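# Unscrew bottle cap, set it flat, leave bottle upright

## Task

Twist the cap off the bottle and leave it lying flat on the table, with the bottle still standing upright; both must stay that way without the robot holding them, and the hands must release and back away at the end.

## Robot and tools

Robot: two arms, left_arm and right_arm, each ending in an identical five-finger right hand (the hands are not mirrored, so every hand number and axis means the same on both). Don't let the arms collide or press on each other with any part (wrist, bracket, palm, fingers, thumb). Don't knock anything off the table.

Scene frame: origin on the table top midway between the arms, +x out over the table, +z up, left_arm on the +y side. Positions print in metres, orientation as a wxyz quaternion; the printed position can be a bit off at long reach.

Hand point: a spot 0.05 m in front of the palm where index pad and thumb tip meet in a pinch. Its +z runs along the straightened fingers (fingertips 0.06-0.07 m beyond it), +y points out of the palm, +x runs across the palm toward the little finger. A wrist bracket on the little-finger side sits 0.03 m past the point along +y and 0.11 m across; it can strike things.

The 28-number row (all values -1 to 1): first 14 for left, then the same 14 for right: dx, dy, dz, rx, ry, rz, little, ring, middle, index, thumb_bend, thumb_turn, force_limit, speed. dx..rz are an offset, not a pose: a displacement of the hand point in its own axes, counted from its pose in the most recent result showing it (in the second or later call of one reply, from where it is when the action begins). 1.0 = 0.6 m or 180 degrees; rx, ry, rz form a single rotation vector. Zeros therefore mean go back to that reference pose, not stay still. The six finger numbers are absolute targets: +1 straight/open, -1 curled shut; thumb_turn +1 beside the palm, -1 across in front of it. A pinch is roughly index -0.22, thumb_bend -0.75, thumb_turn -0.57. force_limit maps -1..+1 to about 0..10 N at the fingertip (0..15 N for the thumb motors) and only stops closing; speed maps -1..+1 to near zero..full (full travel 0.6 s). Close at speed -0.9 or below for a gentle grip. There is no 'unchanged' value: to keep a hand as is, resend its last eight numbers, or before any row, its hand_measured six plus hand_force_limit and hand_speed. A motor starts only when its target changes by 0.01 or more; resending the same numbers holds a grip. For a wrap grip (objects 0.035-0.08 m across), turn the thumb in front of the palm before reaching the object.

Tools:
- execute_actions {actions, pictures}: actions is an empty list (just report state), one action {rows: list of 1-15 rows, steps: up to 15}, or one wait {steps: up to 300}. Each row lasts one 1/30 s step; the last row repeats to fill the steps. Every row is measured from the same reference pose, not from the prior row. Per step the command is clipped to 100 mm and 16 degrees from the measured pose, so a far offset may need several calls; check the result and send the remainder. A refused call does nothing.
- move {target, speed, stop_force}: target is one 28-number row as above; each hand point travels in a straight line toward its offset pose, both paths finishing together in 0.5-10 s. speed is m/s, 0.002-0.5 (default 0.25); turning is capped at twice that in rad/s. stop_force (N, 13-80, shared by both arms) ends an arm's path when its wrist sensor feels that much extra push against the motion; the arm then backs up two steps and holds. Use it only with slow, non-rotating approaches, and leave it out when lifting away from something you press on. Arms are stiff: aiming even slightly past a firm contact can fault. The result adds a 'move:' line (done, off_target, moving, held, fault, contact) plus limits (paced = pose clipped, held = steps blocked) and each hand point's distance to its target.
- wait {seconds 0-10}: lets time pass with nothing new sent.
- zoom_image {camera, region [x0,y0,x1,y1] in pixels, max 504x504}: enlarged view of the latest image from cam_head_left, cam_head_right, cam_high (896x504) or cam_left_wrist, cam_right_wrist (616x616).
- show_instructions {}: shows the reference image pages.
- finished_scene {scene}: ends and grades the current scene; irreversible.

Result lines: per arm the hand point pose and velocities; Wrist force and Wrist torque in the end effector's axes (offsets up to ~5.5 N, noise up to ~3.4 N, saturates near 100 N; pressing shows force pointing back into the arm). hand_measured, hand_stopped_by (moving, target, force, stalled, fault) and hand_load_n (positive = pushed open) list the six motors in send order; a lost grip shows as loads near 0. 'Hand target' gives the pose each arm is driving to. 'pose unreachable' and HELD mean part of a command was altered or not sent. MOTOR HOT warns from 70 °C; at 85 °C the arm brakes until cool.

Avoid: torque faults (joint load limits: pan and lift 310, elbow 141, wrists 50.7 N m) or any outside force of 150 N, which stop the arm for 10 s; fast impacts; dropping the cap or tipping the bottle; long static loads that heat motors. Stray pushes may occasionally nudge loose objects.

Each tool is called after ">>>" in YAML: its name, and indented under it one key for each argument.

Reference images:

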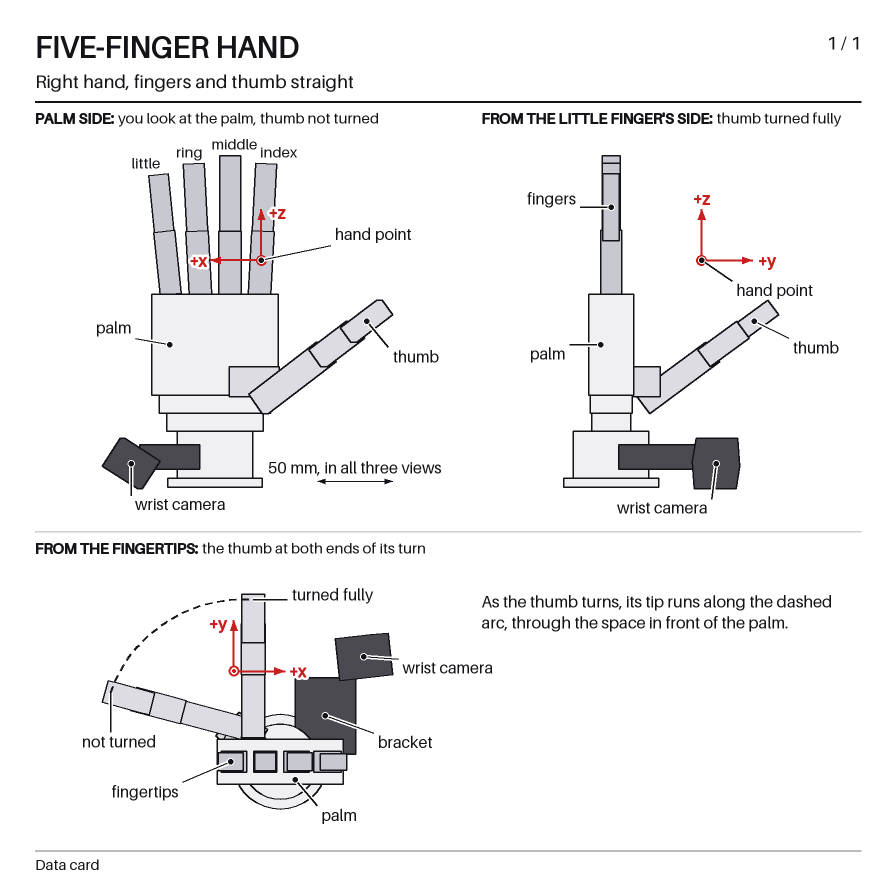

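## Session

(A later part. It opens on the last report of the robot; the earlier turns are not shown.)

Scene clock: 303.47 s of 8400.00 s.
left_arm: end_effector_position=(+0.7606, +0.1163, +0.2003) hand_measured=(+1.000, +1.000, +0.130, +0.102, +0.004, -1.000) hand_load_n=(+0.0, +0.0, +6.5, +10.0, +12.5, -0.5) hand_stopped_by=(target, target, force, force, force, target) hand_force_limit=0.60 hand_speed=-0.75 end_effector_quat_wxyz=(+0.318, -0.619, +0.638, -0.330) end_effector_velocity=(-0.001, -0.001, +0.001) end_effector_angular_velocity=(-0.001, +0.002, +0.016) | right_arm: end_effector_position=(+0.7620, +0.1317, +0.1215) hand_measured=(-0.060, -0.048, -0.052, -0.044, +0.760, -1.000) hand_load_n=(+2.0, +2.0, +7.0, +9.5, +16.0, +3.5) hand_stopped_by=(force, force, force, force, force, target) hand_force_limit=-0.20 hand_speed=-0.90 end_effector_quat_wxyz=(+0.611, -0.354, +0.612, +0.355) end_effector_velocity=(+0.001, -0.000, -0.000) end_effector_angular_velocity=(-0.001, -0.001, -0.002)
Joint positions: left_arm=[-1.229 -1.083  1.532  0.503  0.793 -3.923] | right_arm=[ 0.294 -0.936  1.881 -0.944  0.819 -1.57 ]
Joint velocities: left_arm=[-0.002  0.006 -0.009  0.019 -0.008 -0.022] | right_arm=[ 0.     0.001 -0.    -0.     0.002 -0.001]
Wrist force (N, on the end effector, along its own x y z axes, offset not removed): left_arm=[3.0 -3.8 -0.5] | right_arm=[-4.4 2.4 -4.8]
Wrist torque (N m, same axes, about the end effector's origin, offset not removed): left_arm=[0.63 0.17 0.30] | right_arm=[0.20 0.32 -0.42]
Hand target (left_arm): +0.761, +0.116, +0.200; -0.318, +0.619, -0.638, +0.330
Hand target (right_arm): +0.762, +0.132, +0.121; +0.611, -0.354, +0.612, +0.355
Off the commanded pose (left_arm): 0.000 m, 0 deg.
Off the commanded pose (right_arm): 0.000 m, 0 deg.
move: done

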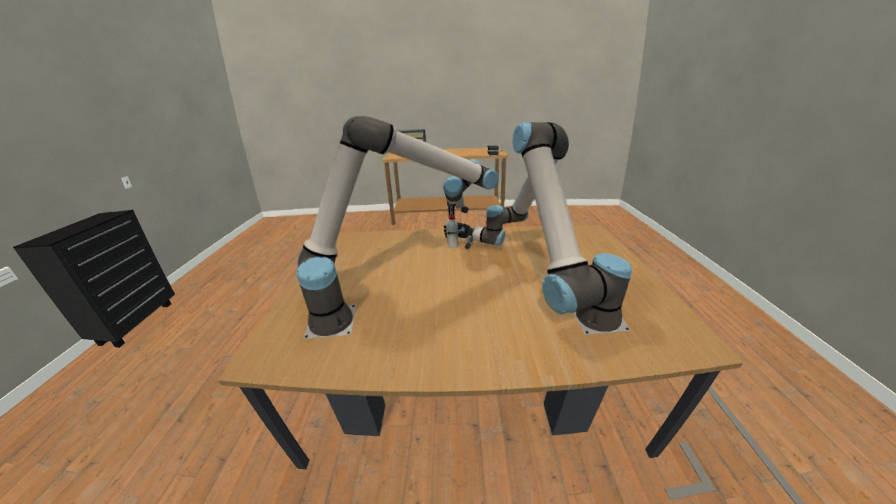

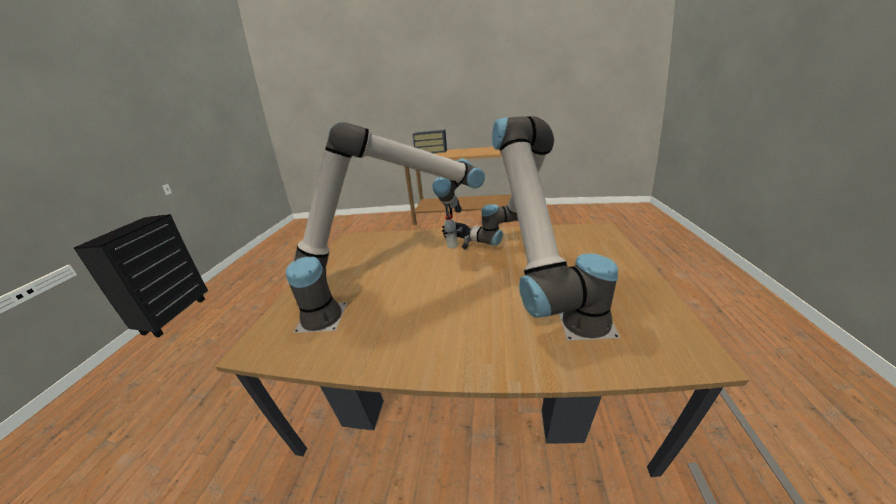

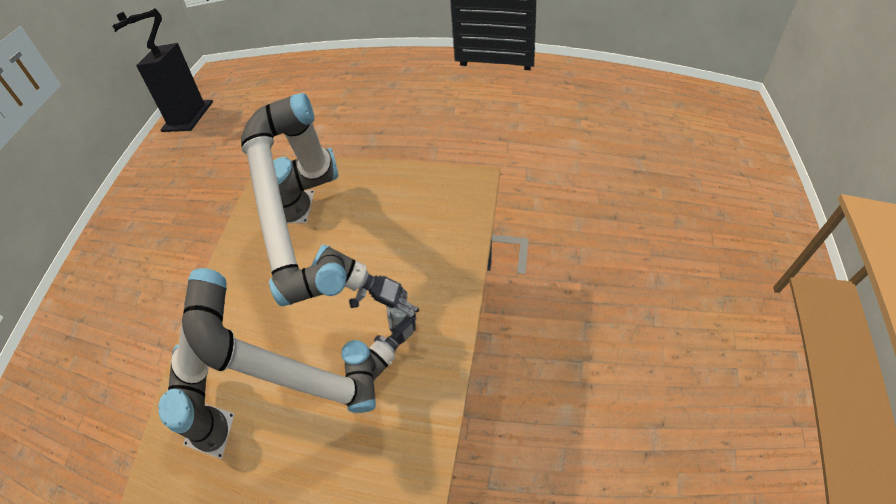

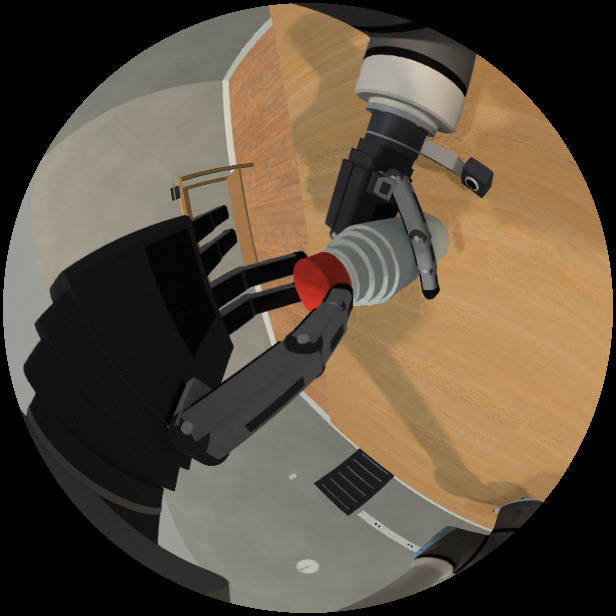

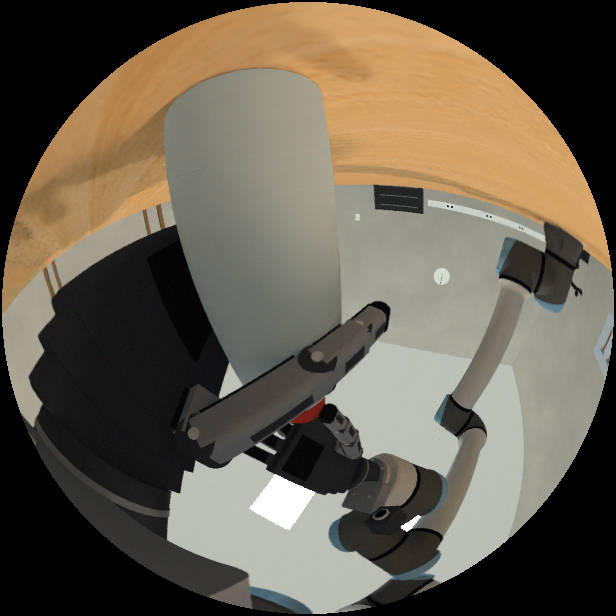

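>>> execute_actions:
  actions:
    - {"rows":[[0,0,0,0,0,0,1,1,0.5,0.5,0.3,-1,0.6,0.5, 0,0,0,0,0,0,-1,-1,-1,-1,-1,-1,-0.2,-0.9]],"steps":5}
  pictures: false

>>> move:
  target: [0.0255,-0.008,0.0148,0,0.596,0.4245,1,1,0.5,0.5,0.3,-1,0.6,0.5, 0,0,0,0,0,0,-1,-1,-1,-1,-1,-1,-0.2,-0.9]
  speed: 0.35

>>> move:
  target: [0,0,0,0,0,0,1,1,-0.6,-0.6,-0.9,-1,0.6,-0.75, 0,0,0,0,0,0,-1,-1,-1,-1,-1,-1,-0.2,-0.9]

>>> move:
  target: [0.0064,0.0056,-0.0093,0,-0.199,-0.142,1,1,-0.6,-0.6,-0.9,-1,0.6,-0.75, 0,0,0,0,0,0,-1,-1,-1,-1,-1,-1,-0.2,-0.9]

>>> move:
  target: [0.0064,0.0056,-0.0093,0,-0.199,-0.142,1,1,-0.6,-0.6,-0.9,-1,0.6,-0.75, 0,0,0,0,0,0,-1,-1,-1,-1,-1,-1,-0.2,-0.9]

>>> move:
  target: [0.0064,0.0056,-0.0093,0,-0.199,-0.142,1,1,-0.6,-0.6,-0.9,-1,0.6,-0.75, 0,0,0,0,0,0,-1,-1,-1,-1,-1,-1,-0.2,-0.9]

Scene clock: 321.27 s of 8400.00 s.
left_arm: end_effector_position=(+0.7606, +0.1163, +0.2001) hand_measured=(+1.000, +1.000, +0.288, +0.260, +0.098, -1.000) hand_load_n=(+0.0, +0.0, +0.5, +0.5, +0.0, +0.0) hand_stopped_by=(target, target, moving, moving, moving, target) hand_force_limit=0.60 hand_speed=0.50 end_effector_quat_wxyz=(+0.318, -0.619, +0.638, -0.330) end_effector_velocity=(-0.000, -0.000, -0.000) end_effector_angular_velocity=(-0.001, -0.001, -0.008) | right_arm: end_effector_position=(+0.7620, +0.1317, +0.1215) hand_measured=(-0.060, -0.048, -0.052, -0.044, +0.760, -1.000) hand_load_n=(+2.0, +2.0, +7.5, +10.0, +15.5, +3.5) hand_stopped_by=(force, force, force, force, force, target) hand_force_limit=-0.20 hand_speed=-0.90 end_effector_quat_wxyz=(+0.611, -0.354, +0.612, +0.355) end_effector_velocity=(-0.000, +0.000, +0.000) end_effector_angular_velocity=(-0.000, -0.000, +0.001)
Joint positions: left_arm=[-1.229 -1.082  1.531  0.504  0.793 -3.925] | right_arm=[ 0.294 -0.936  1.881 -0.944  0.819 -1.57 ]
Joint velocities: left_arm=[ 0.    -0.003  0.004 -0.01   0.004  0.011] | right_arm=[ 0.    -0.001 -0.     0.001 -0.001 -0.   ]
Wrist force (N, on the end effector, along its own x y z axes, offset not removed): left_arm=[1.8 2.6 1.0] | right_arm=[-1.0 -0.1 -2.6]
Wrist torque (N m, same axes, about the end effector's origin, offset not removed): left_arm=[0.58 -0.09 0.51] | right_arm=[0.00 -0.20 -0.12]
Hand target (left_arm): +0.761, +0.116, +0.200; -0.318, +0.619, -0.638, +0.330
Hand target (right_arm): +0.762, +0.132, +0.121; +0.611, -0.354, +0.612, +0.355
Off the commanded pose (left_arm): 0.000 m, 0 deg.
Off the commanded pose (right_arm): 0.000 m, 0 deg.
Steps of this call (steps 1 to 90: nothing new was sent; then 14.63 s passed at rest; steps 91 to 95: all 5 steps of this action). Readings (end_effector_position | what the end effector reports):
91: left_arm (+0.7606, +0.1164, +0.2002) | right_arm (+0.7620, +0.1317, +0.1215) | left_arm hand_measured=(+1.000, +1.000, +0.130, +0.102, +0.004, -1.000) hand_load_n=(+0.0, +0.0, +6.5, +10.0, +12.5, -0.5) hand_stopped_by=(target, target, moving, moving, moving, target) hand_force_limit=0.60 hand_speed=0.50 | right_arm hand_measured=(-0.060, -0.048, -0.052, -0.044, +0.760, -1.000) hand_load_n=(+2.0, +2.0, +7.0, +9.5, +16.0, +3.5) hand_stopped_by=(force, force, force, force, force, target) hand_force_limit=-0.20 hand_speed=-0.90
92: left_arm (+0.7606, +0.1163, +0.2002) | right_arm (+0.7620, +0.1317, +0.1215) | left_arm hand_measured=(+1.000, +1.000, +0.130, +0.102, +0.004, -1.000) hand_load_n=(+0.0, +0.0, +6.5, +10.0, +12.5, -0.5) hand_stopped_by=(target, target, moving, moving, moving, target) hand_force_limit=0.60 hand_speed=0.50 | right_arm hand_measured=(-0.060, -0.048, -0.052, -0.044, +0.760, -1.000) hand_load_n=(+2.0, +2.0, +7.0, +9.5, +16.0, +3.5) hand_stopped_by=(force, force, force, force, force, target) hand_force_limit=-0.20 hand_speed=-0.90
94: left_arm (+0.7606, +0.1163, +0.2001) | right_arm (+0.7620, +0.1317, +0.1215) | left_arm hand_measured=(+1.000, +1.000, +0.204, +0.176, +0.046, -1.000) hand_load_n=(+0.0, +0.0, +0.5, +0.5, +0.0, +0.0) hand_stopped_by=(target, target, moving, moving, moving, target) hand_force_limit=0.60 hand_speed=0.50 | right_arm hand_measured=(-0.060, -0.048, -0.052, -0.044, +0.760, -1.000) hand_load_n=(+2.0, +2.0, +7.5, +10.0, +15.5, +3.5) hand_stopped_by=(force, force, force, force, force, target) hand_force_limit=-0.20 hand_speed=-0.90
95: the state above

Scene clock: 325.60 s of 8400.00 s.
left_arm: end_effector_position=(+0.7699, +0.1004, +0.1987) hand_measured=(+1.000, +1.000, +0.500, +0.500, +0.300, -1.000) hand_load_n=(+0.0, +0.0, +0.0, +0.0, +0.0, +0.0) hand_stopped_by=(target, target, target, target, target, target) hand_force_limit=0.60 hand_speed=0.50 end_effector_quat_wxyz=(-0.170, +0.329, +0.825, -0.427) end_effector_velocity=(+0.000, +0.001, +0.001) end_effector_angular_velocity=(+0.002, +0.003, -0.015) | right_arm: end_effector_position=(+0.7620, +0.1317, +0.1215) hand_measured=(-0.060, -0.048, -0.052, -0.044, +0.760, -1.000) hand_load_n=(+2.0, +2.0, +7.5, +10.0, +15.5, +3.5) hand_stopped_by=(force, force, force, force, force, target) hand_force_limit=-0.20 hand_speed=-0.90 end_effector_quat_wxyz=(+0.611, -0.354, +0.612, +0.355) end_effector_velocity=(+0.000, -0.000, -0.000) end_effector_angular_velocity=(+0.000, +0.002, -0.002)
Joint positions: left_arm=[-0.801 -0.762  1.157  1.334  2.516 -1.375] | right_arm=[ 0.294 -0.936  1.881 -0.944  0.819 -1.57 ]
Joint velocities: left_arm=[ 0.001  0.006 -0.008  0.026 -0.002  0.027] | right_arm=[-0.     0.     0.     0.     0.002  0.001]
Wrist force (N, on the end effector, along its own x y z axes, offset not removed): left_arm=[-0.1 1.7 0.8] | right_arm=[-2.6 -2.3 0.4]
Wrist torque (N m, same axes, about the end effector's origin, offset not removed): left_arm=[0.53 0.21 0.37] | right_arm=[-0.62 0.06 -0.26]
Hand target (left_arm): +0.770, +0.100, +0.199; -0.171, +0.330, +0.825, -0.426
Hand target (right_arm): +0.762, +0.132, +0.121; +0.611, -0.354, +0.612, +0.355
Off the commanded pose (left_arm): 0.000 m, 0 deg.
Off the commanded pose (right_arm): 0.000 m, 0 deg.
move: done

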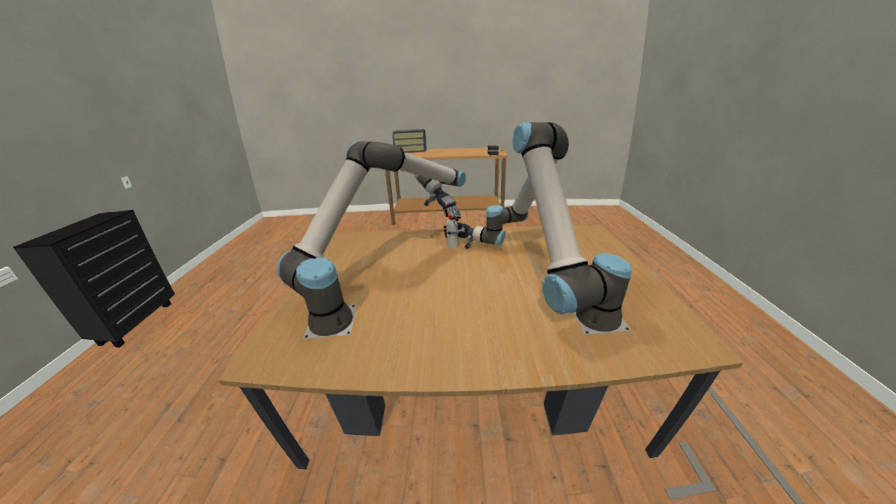

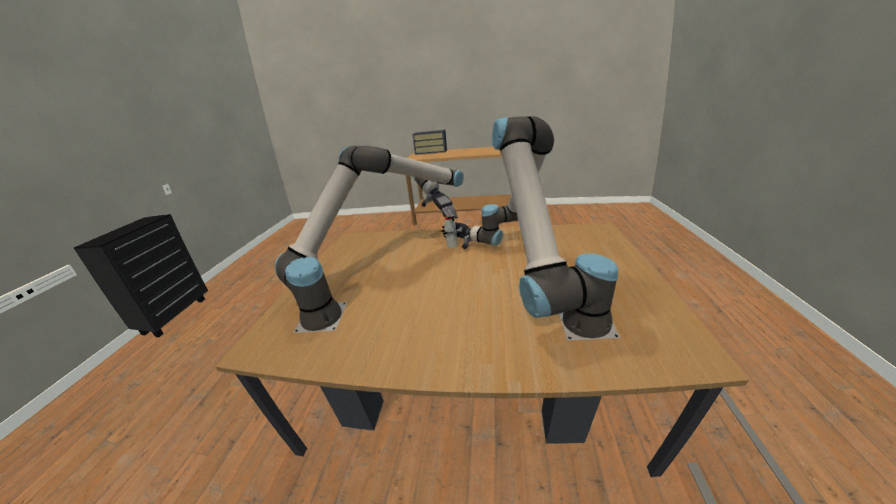

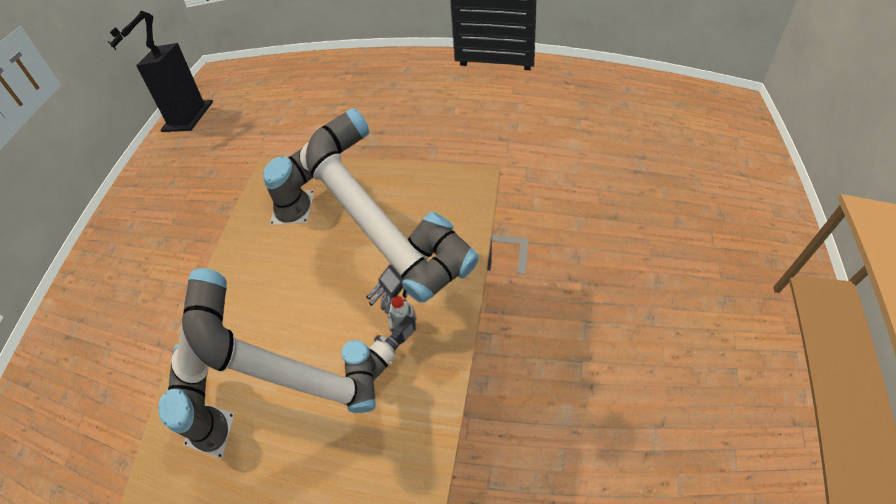

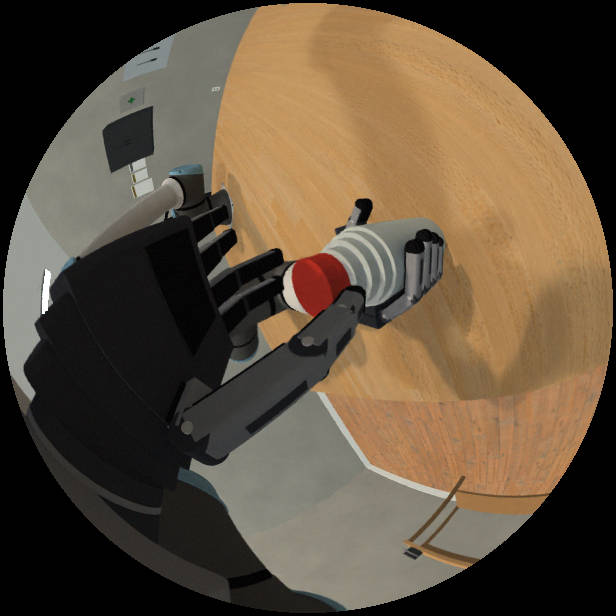

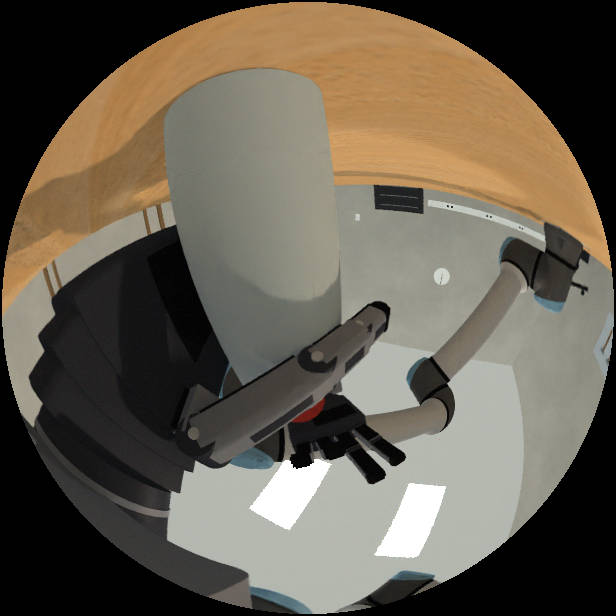

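Scene clock: 327.07 s of 8400.00 s.
left_arm: end_effector_position=(+0.7699, +0.1004, +0.1987) hand_measured=(+1.000, +1.000, +0.130, +0.102, +0.012, -1.000) hand_load_n=(+0.0, +0.0, +8.5, +10.5, +12.0, +0.0) hand_stopped_by=(target, target, force, force, force, target) hand_force_limit=0.60 hand_speed=-0.75 end_effector_quat_wxyz=(-0.170, +0.329, +0.825, -0.427) end_effector_velocity=(+0.000, +0.001, +0.001) end_effector_angular_velocity=(-0.000, -0.001, +0.000) | right_arm: end_effector_position=(+0.7620, +0.1317, +0.1215) hand_measured=(-0.060, -0.048, -0.052, -0.044, +0.760, -1.000) hand_load_n=(+1.0, +1.5, +8.5, +12.0, +14.0, +6.5) hand_stopped_by=(force, force, force, force, force, target) hand_force_limit=-0.20 hand_speed=-0.90 end_effector_quat_wxyz=(+0.611, -0.354, +0.612, +0.355) end_effector_velocity=(-0.000, -0.000, -0.001) end_effector_angular_velocity=(+0.000, +0.002, +0.001)
Joint positions: left_arm=[-0.801 -0.762  1.157  1.334  2.516 -1.375] | right_arm=[ 0.294 -0.936  1.881 -0.944  0.819 -1.57 ]
Joint velocities: left_arm=[ 0.001 -0.002  0.001  0.    -0.001  0.   ] | right_arm=[ 0.     0.     0.001  0.    -0.001  0.001]
Wrist force (N, on the end effector, along its own x y z axes, offset not removed): left_arm=[1.9 -2.2 4.9] | right_arm=[-0.3 0.2 2.3]
Wrist torque (N m, same axes, about the end effector's origin, offset not removed): left_arm=[0.45 -0.09 0.39] | right_arm=[0.02 0.24 0.16]
Hand target (left_arm): +0.770, +0.100, +0.199; -0.170, +0.329, +0.825, -0.427
Hand target (right_arm): +0.762, +0.132, +0.121; +0.611, -0.354, +0.612, +0.355
Off the commanded pose (left_arm): 0.000 m, 0 deg.
Off the commanded pose (right_arm): 0.000 m, 0 deg.
move: done

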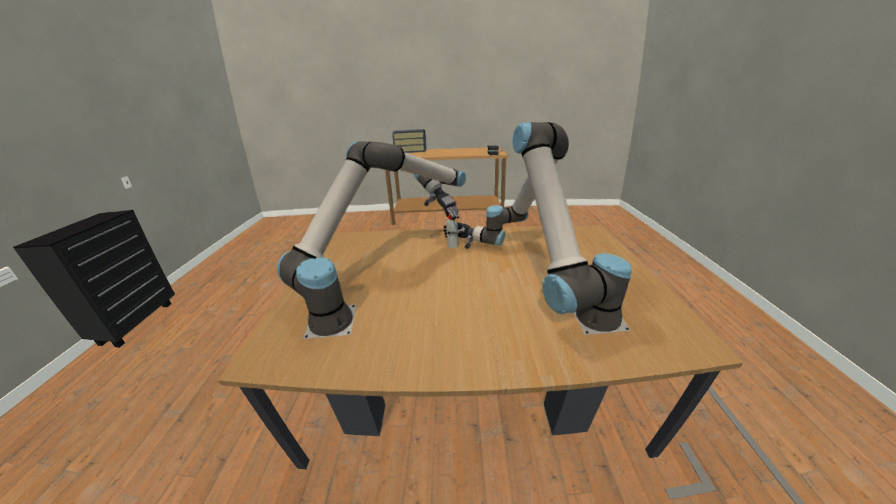

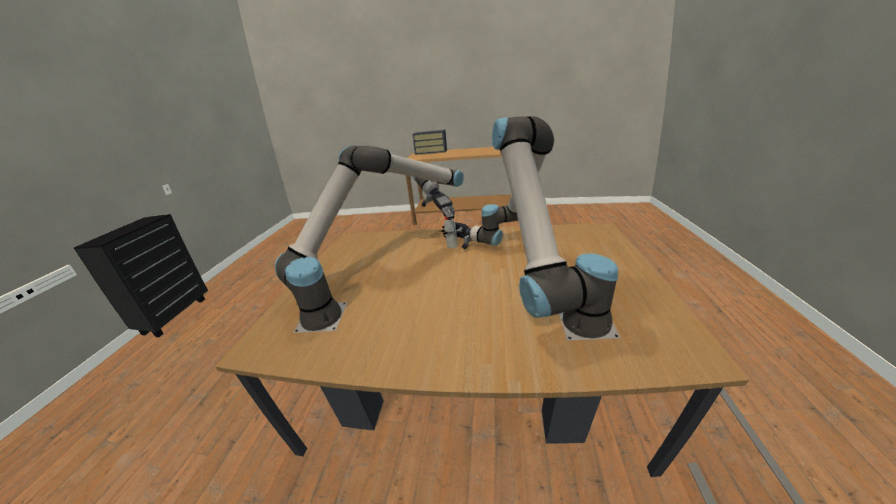

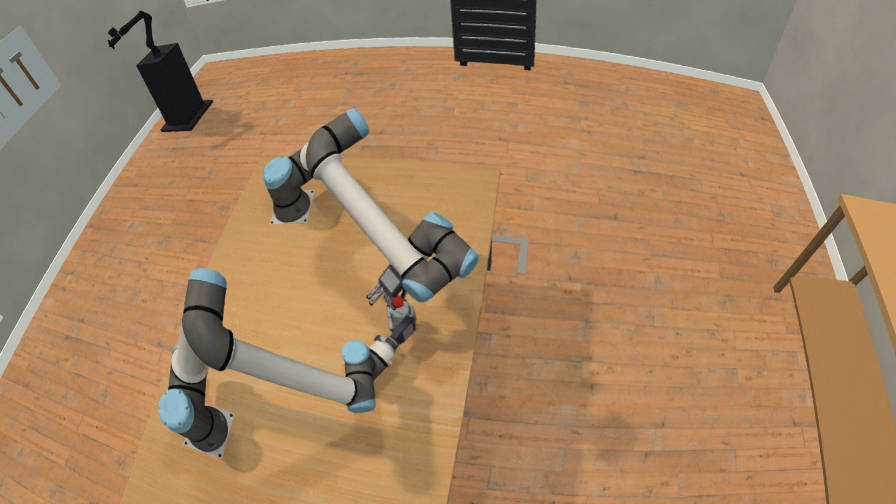

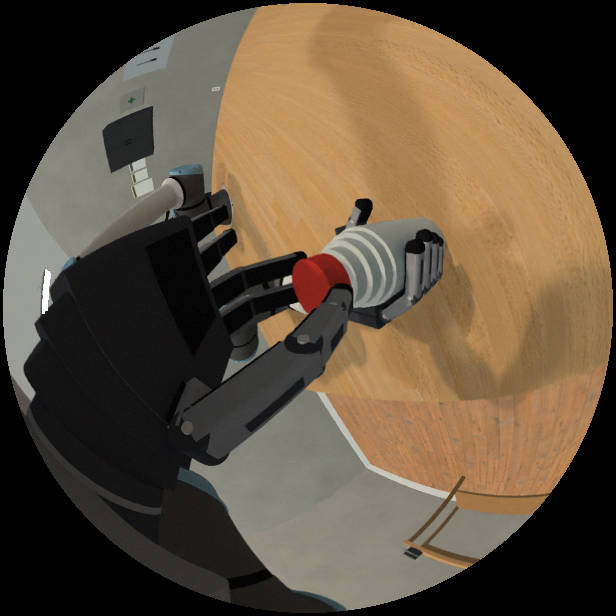

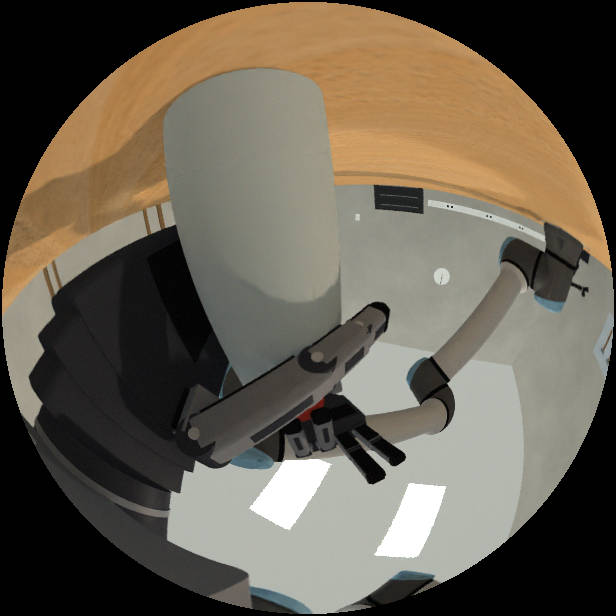

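Scene clock: 329.20 s of 8400.00 s.
left_arm: end_effector_position=(+0.7716, +0.1078, +0.1992) hand_measured=(+1.000, +1.000, +0.130, +0.102, +0.012, -1.000) hand_load_n=(+0.0, +0.0, +8.5, +10.0, +12.0, -0.5) hand_stopped_by=(target, target, force, force, force, target) hand_force_limit=0.60 hand_speed=-0.75 end_effector_quat_wxyz=(+0.001, -0.004, +0.888, -0.459) end_effector_velocity=(-0.000, -0.000, +0.000) end_effector_angular_velocity=(-0.001, -0.001, +0.015) | right_arm: end_effector_position=(+0.7620, +0.1317, +0.1215) hand_measured=(-0.060, -0.048, -0.052, -0.044, +0.760, -1.000) hand_load_n=(+1.0, +1.5, +8.5, +12.0, +14.0, +6.0) hand_stopped_by=(force, force, force, force, force, target) hand_force_limit=-0.20 hand_speed=-0.90 end_effector_quat_wxyz=(+0.611, -0.354, +0.612, +0.355) end_effector_velocity=(-0.000, -0.000, +0.000) end_effector_angular_velocity=(+0.000, -0.001, -0.000)
Joint positions: left_arm=[-0.872 -1.092  1.526  0.387  2.23  -2.564] | right_arm=[ 0.294 -0.936  1.881 -0.944  0.819 -1.57 ]
Joint velocities: left_arm=[-0.004 -0.007  0.009 -0.014 -0.013 -0.017] | right_arm=[-0.    -0.     0.    -0.001 -0.     0.   ]
Wrist force (N, on the end effector, along its own x y z axes, offset not removed): left_arm=[5.0 -6.3 0.7] | right_arm=[0.2 -1.5 2.0]
Wrist torque (N m, same axes, about the end effector's origin, offset not removed): left_arm=[0.75 0.21 0.27] | right_arm=[-0.14 0.20 0.08]
Hand target (left_arm): +0.772, +0.108, +0.199; +0.001, -0.005, +0.888, -0.459
Hand target (right_arm): +0.762, +0.132, +0.121; +0.611, -0.354, +0.612, +0.355
Off the commanded pose (left_arm): 0.000 m, 0 deg.
Off the commanded pose (right_arm): 0.000 m, 0 deg.
move: done

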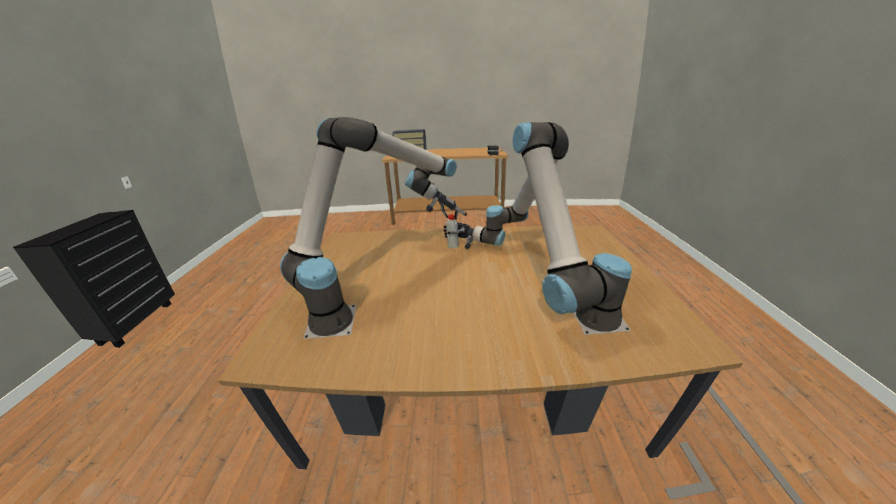

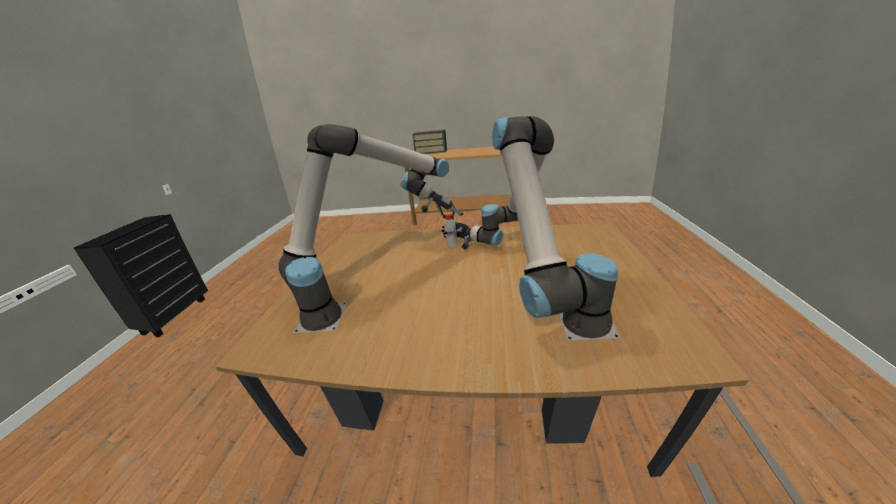

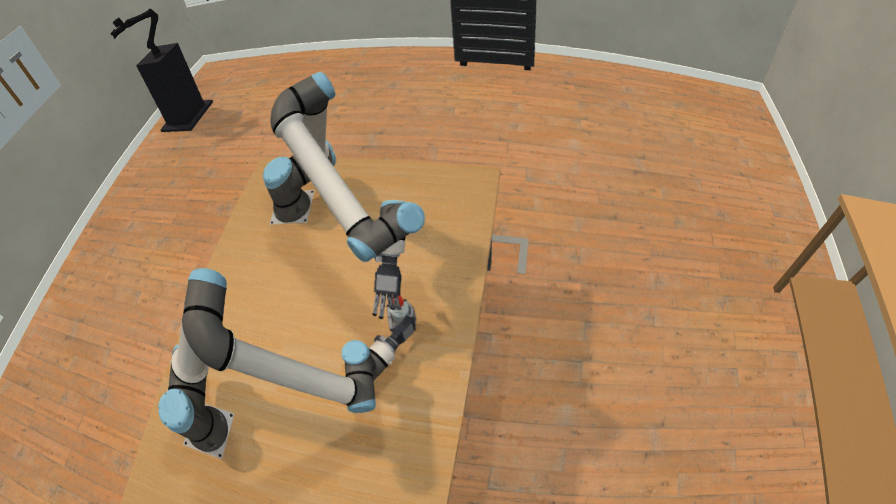

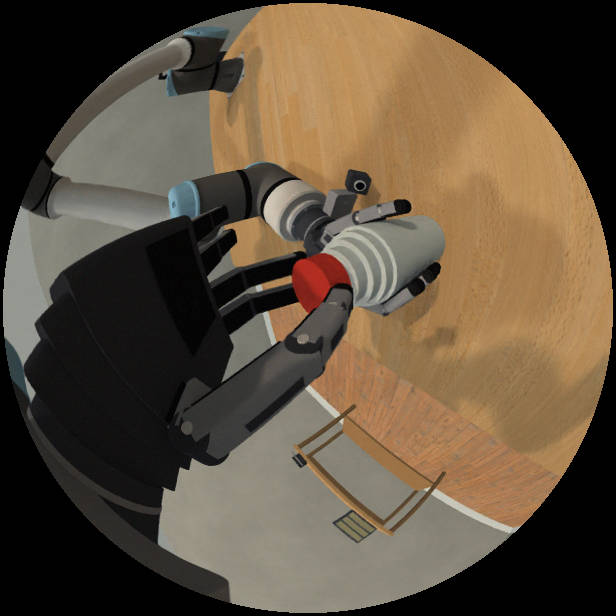

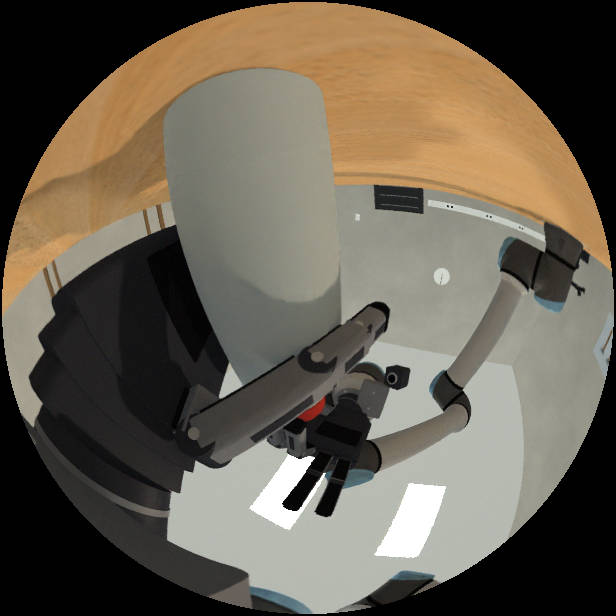

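Scene clock: 331.30 s of 8400.00 s.
left_arm: end_effector_position=(+0.7677, +0.1144, +0.1999) hand_measured=(+1.000, +1.000, +0.130, +0.102, +0.012, -1.000) hand_load_n=(+0.0, +0.0, +8.5, +10.0, +12.0, -1.0) hand_stopped_by=(target, target, force, force, force, target) hand_force_limit=0.60 hand_speed=-0.75 end_effector_quat_wxyz=(+0.171, -0.336, +0.823, -0.425) end_effector_velocity=(-0.001, -0.002, +0.001) end_effector_angular_velocity=(-0.000, +0.000, +0.014) | right_arm: end_effector_position=(+0.7620, +0.1317, +0.1215) hand_measured=(-0.060, -0.048, -0.052, -0.044, +0.760, -1.000) hand_load_n=(+1.0, +2.0, +8.0, +11.5, +15.0, +5.5) hand_stopped_by=(force, force, force, force, force, target) hand_force_limit=-0.20 hand_speed=-0.90 end_effector_quat_wxyz=(+0.611, -0.354, +0.612, +0.355) end_effector_velocity=(-0.000, +0.000, +0.000) end_effector_angular_velocity=(+0.000, -0.001, +0.001)
Joint positions: left_arm=[-1.07  -1.233  1.7    0.154  1.478 -3.213] | right_arm=[ 0.294 -0.936  1.881 -0.944  0.819 -1.57 ]
Joint velocities: left_arm=[-0.008  0.001 -0.002  0.002 -0.018 -0.013] | right_arm=[ 0.    -0.     0.    -0.    -0.001  0.   ]
Wrist force (N, on the end effector, along its own x y z axes, offset not removed): left_arm=[5.4 -0.2 3.5] | right_arm=[-2.5 5.4 3.9]
Wrist torque (N m, same axes, about the end effector's origin, offset not removed): left_arm=[0.84 0.12 0.33] | right_arm=[0.17 0.19 -0.18]
Hand target (left_arm): +0.768, +0.114, +0.200; +0.172, -0.337, +0.822, -0.425
Hand target (right_arm): +0.762, +0.132, +0.121; +0.611, -0.354, +0.612, +0.355
Off the commanded pose (left_arm): 0.000 m, 0 deg.
Off the commanded pose (right_arm): 0.000 m, 0 deg.
move: done

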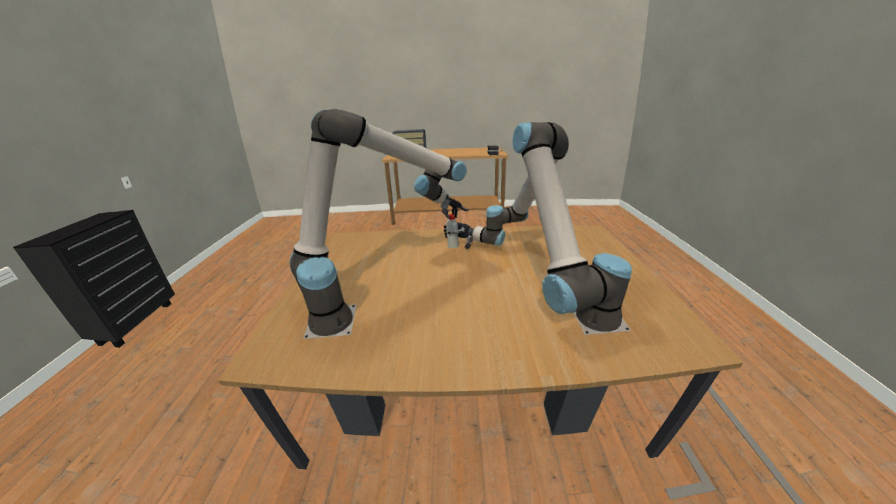

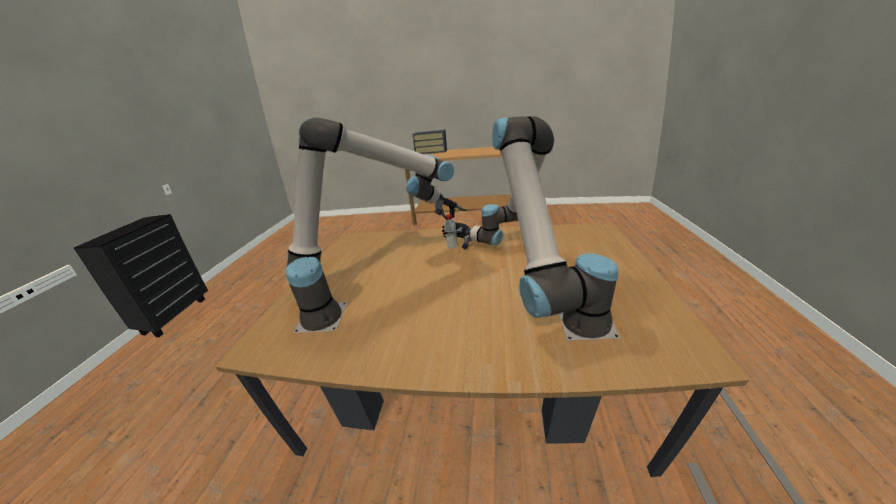

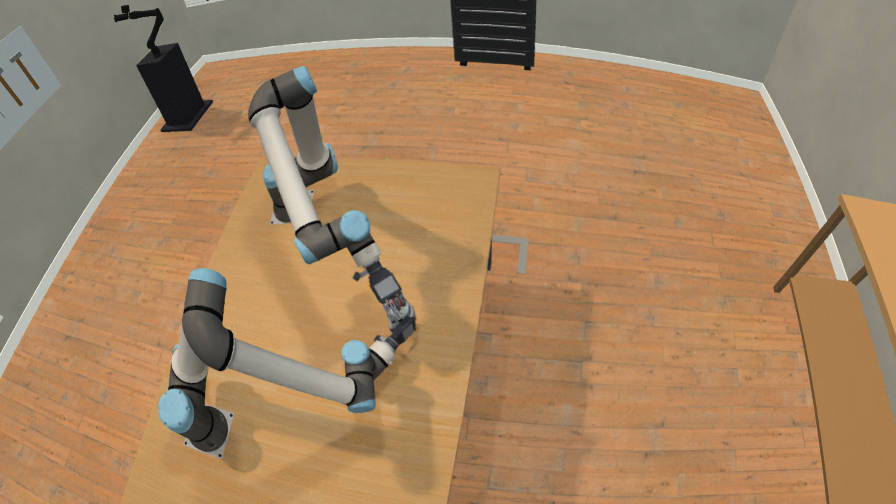

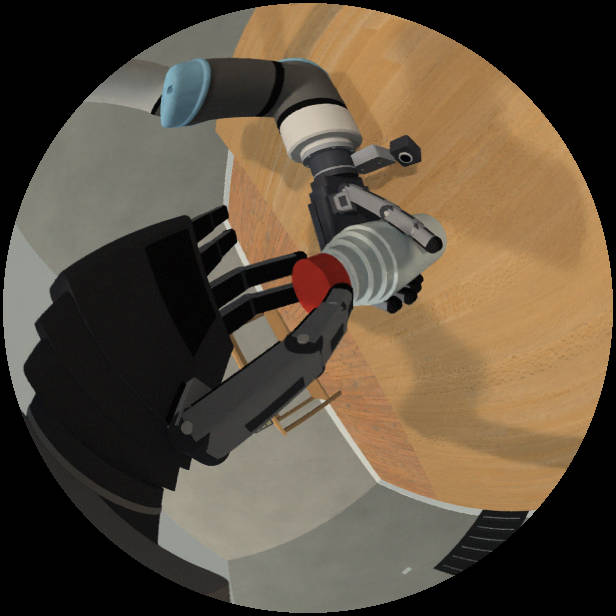

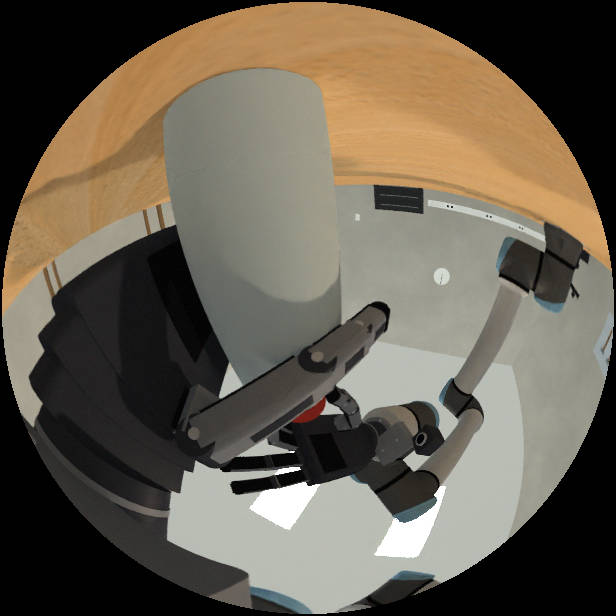

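Scene clock: 333.43 s of 8400.00 s.
left_arm: end_effector_position=(+0.7605, +0.1164, +0.2008) hand_measured=(+1.000, +1.000, +0.130, +0.102, +0.014, -1.000) hand_load_n=(+0.0, +0.0, +7.5, +9.0, +13.0, -1.0) hand_stopped_by=(target, target, force, force, force, target) hand_force_limit=0.60 hand_speed=-0.75 end_effector_quat_wxyz=(+0.317, -0.619, +0.638, -0.330) end_effector_velocity=(-0.000, -0.000, -0.001) end_effector_angular_velocity=(+0.002, +0.004, +0.015) | right_arm: end_effector_position=(+0.7620, +0.1317, +0.1215) hand_measured=(-0.060, -0.048, -0.052, -0.044, +0.760, -1.000) hand_load_n=(+1.5, +2.0, +7.5, +10.5, +15.5, +4.5) hand_stopped_by=(force, force, force, force, force, target) hand_force_limit=-0.20 hand_speed=-0.90 end_effector_quat_wxyz=(+0.611, -0.354, +0.612, +0.355) end_effector_velocity=(+0.000, -0.000, -0.000) end_effector_angular_velocity=(-0.001, -0.000, -0.001)
Joint positions: left_arm=[-1.229 -1.083  1.531  0.505  0.794 -3.925] | right_arm=[ 0.294 -0.936  1.881 -0.944  0.819 -1.57 ]
Joint velocities: left_arm=[-0.001  0.008 -0.009  0.019 -0.007 -0.021] | right_arm=[ 0.     0.     0.     0.     0.001 -0.001]
Wrist force (N, on the end effector, along its own x y z axes, offset not removed): left_arm=[5.1 0.5 2.3] | right_arm=[-2.7 3.0 -0.9]
Wrist torque (N m, same axes, about the end effector's origin, offset not removed): left_arm=[0.48 -0.12 0.40] | right_arm=[0.09 0.09 -0.19]
Hand target (left_arm): +0.761, +0.116, +0.201; -0.317, +0.620, -0.637, +0.330
Hand target (right_arm): +0.762, +0.132, +0.121; +0.611, -0.354, +0.612, +0.355
Off the commanded pose (left_arm): 0.000 m, 0 deg.
Off the commanded pose (right_arm): 0.000 m, 0 deg.
move: done

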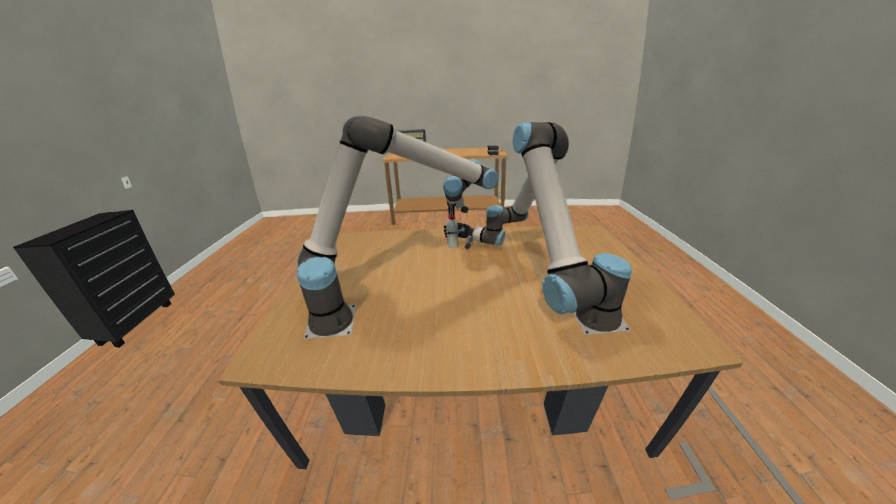

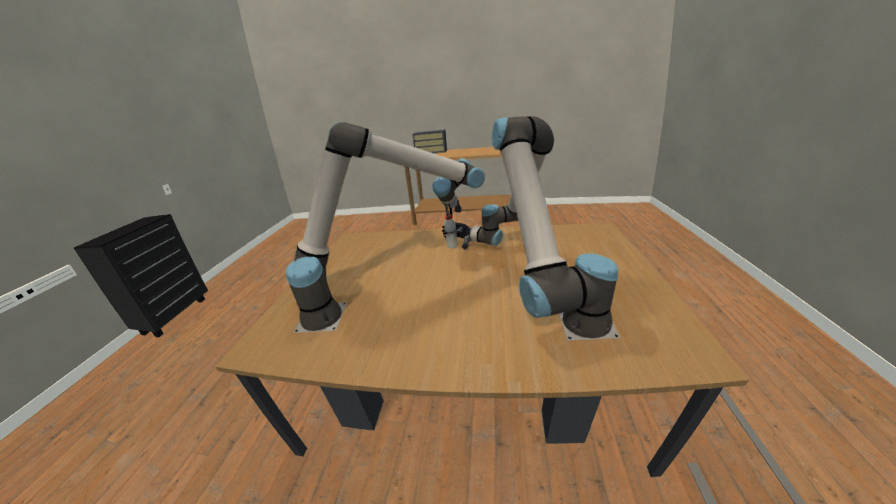

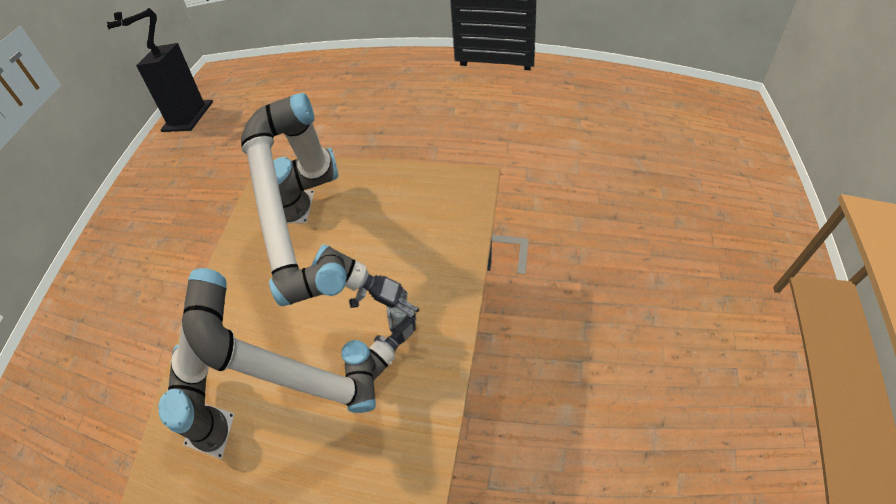

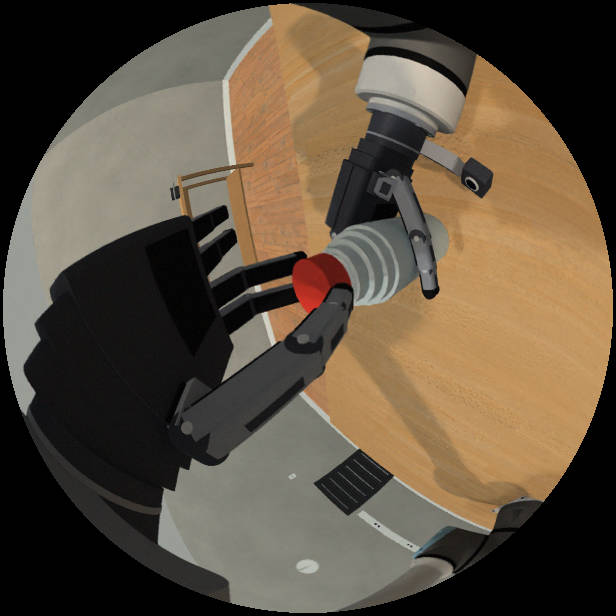

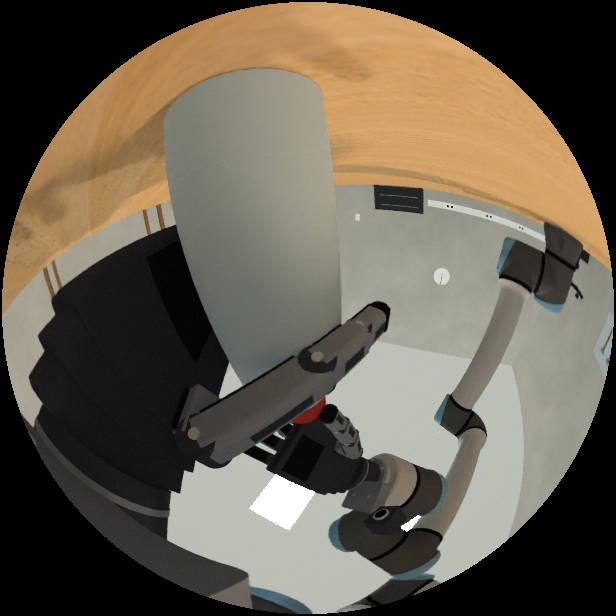

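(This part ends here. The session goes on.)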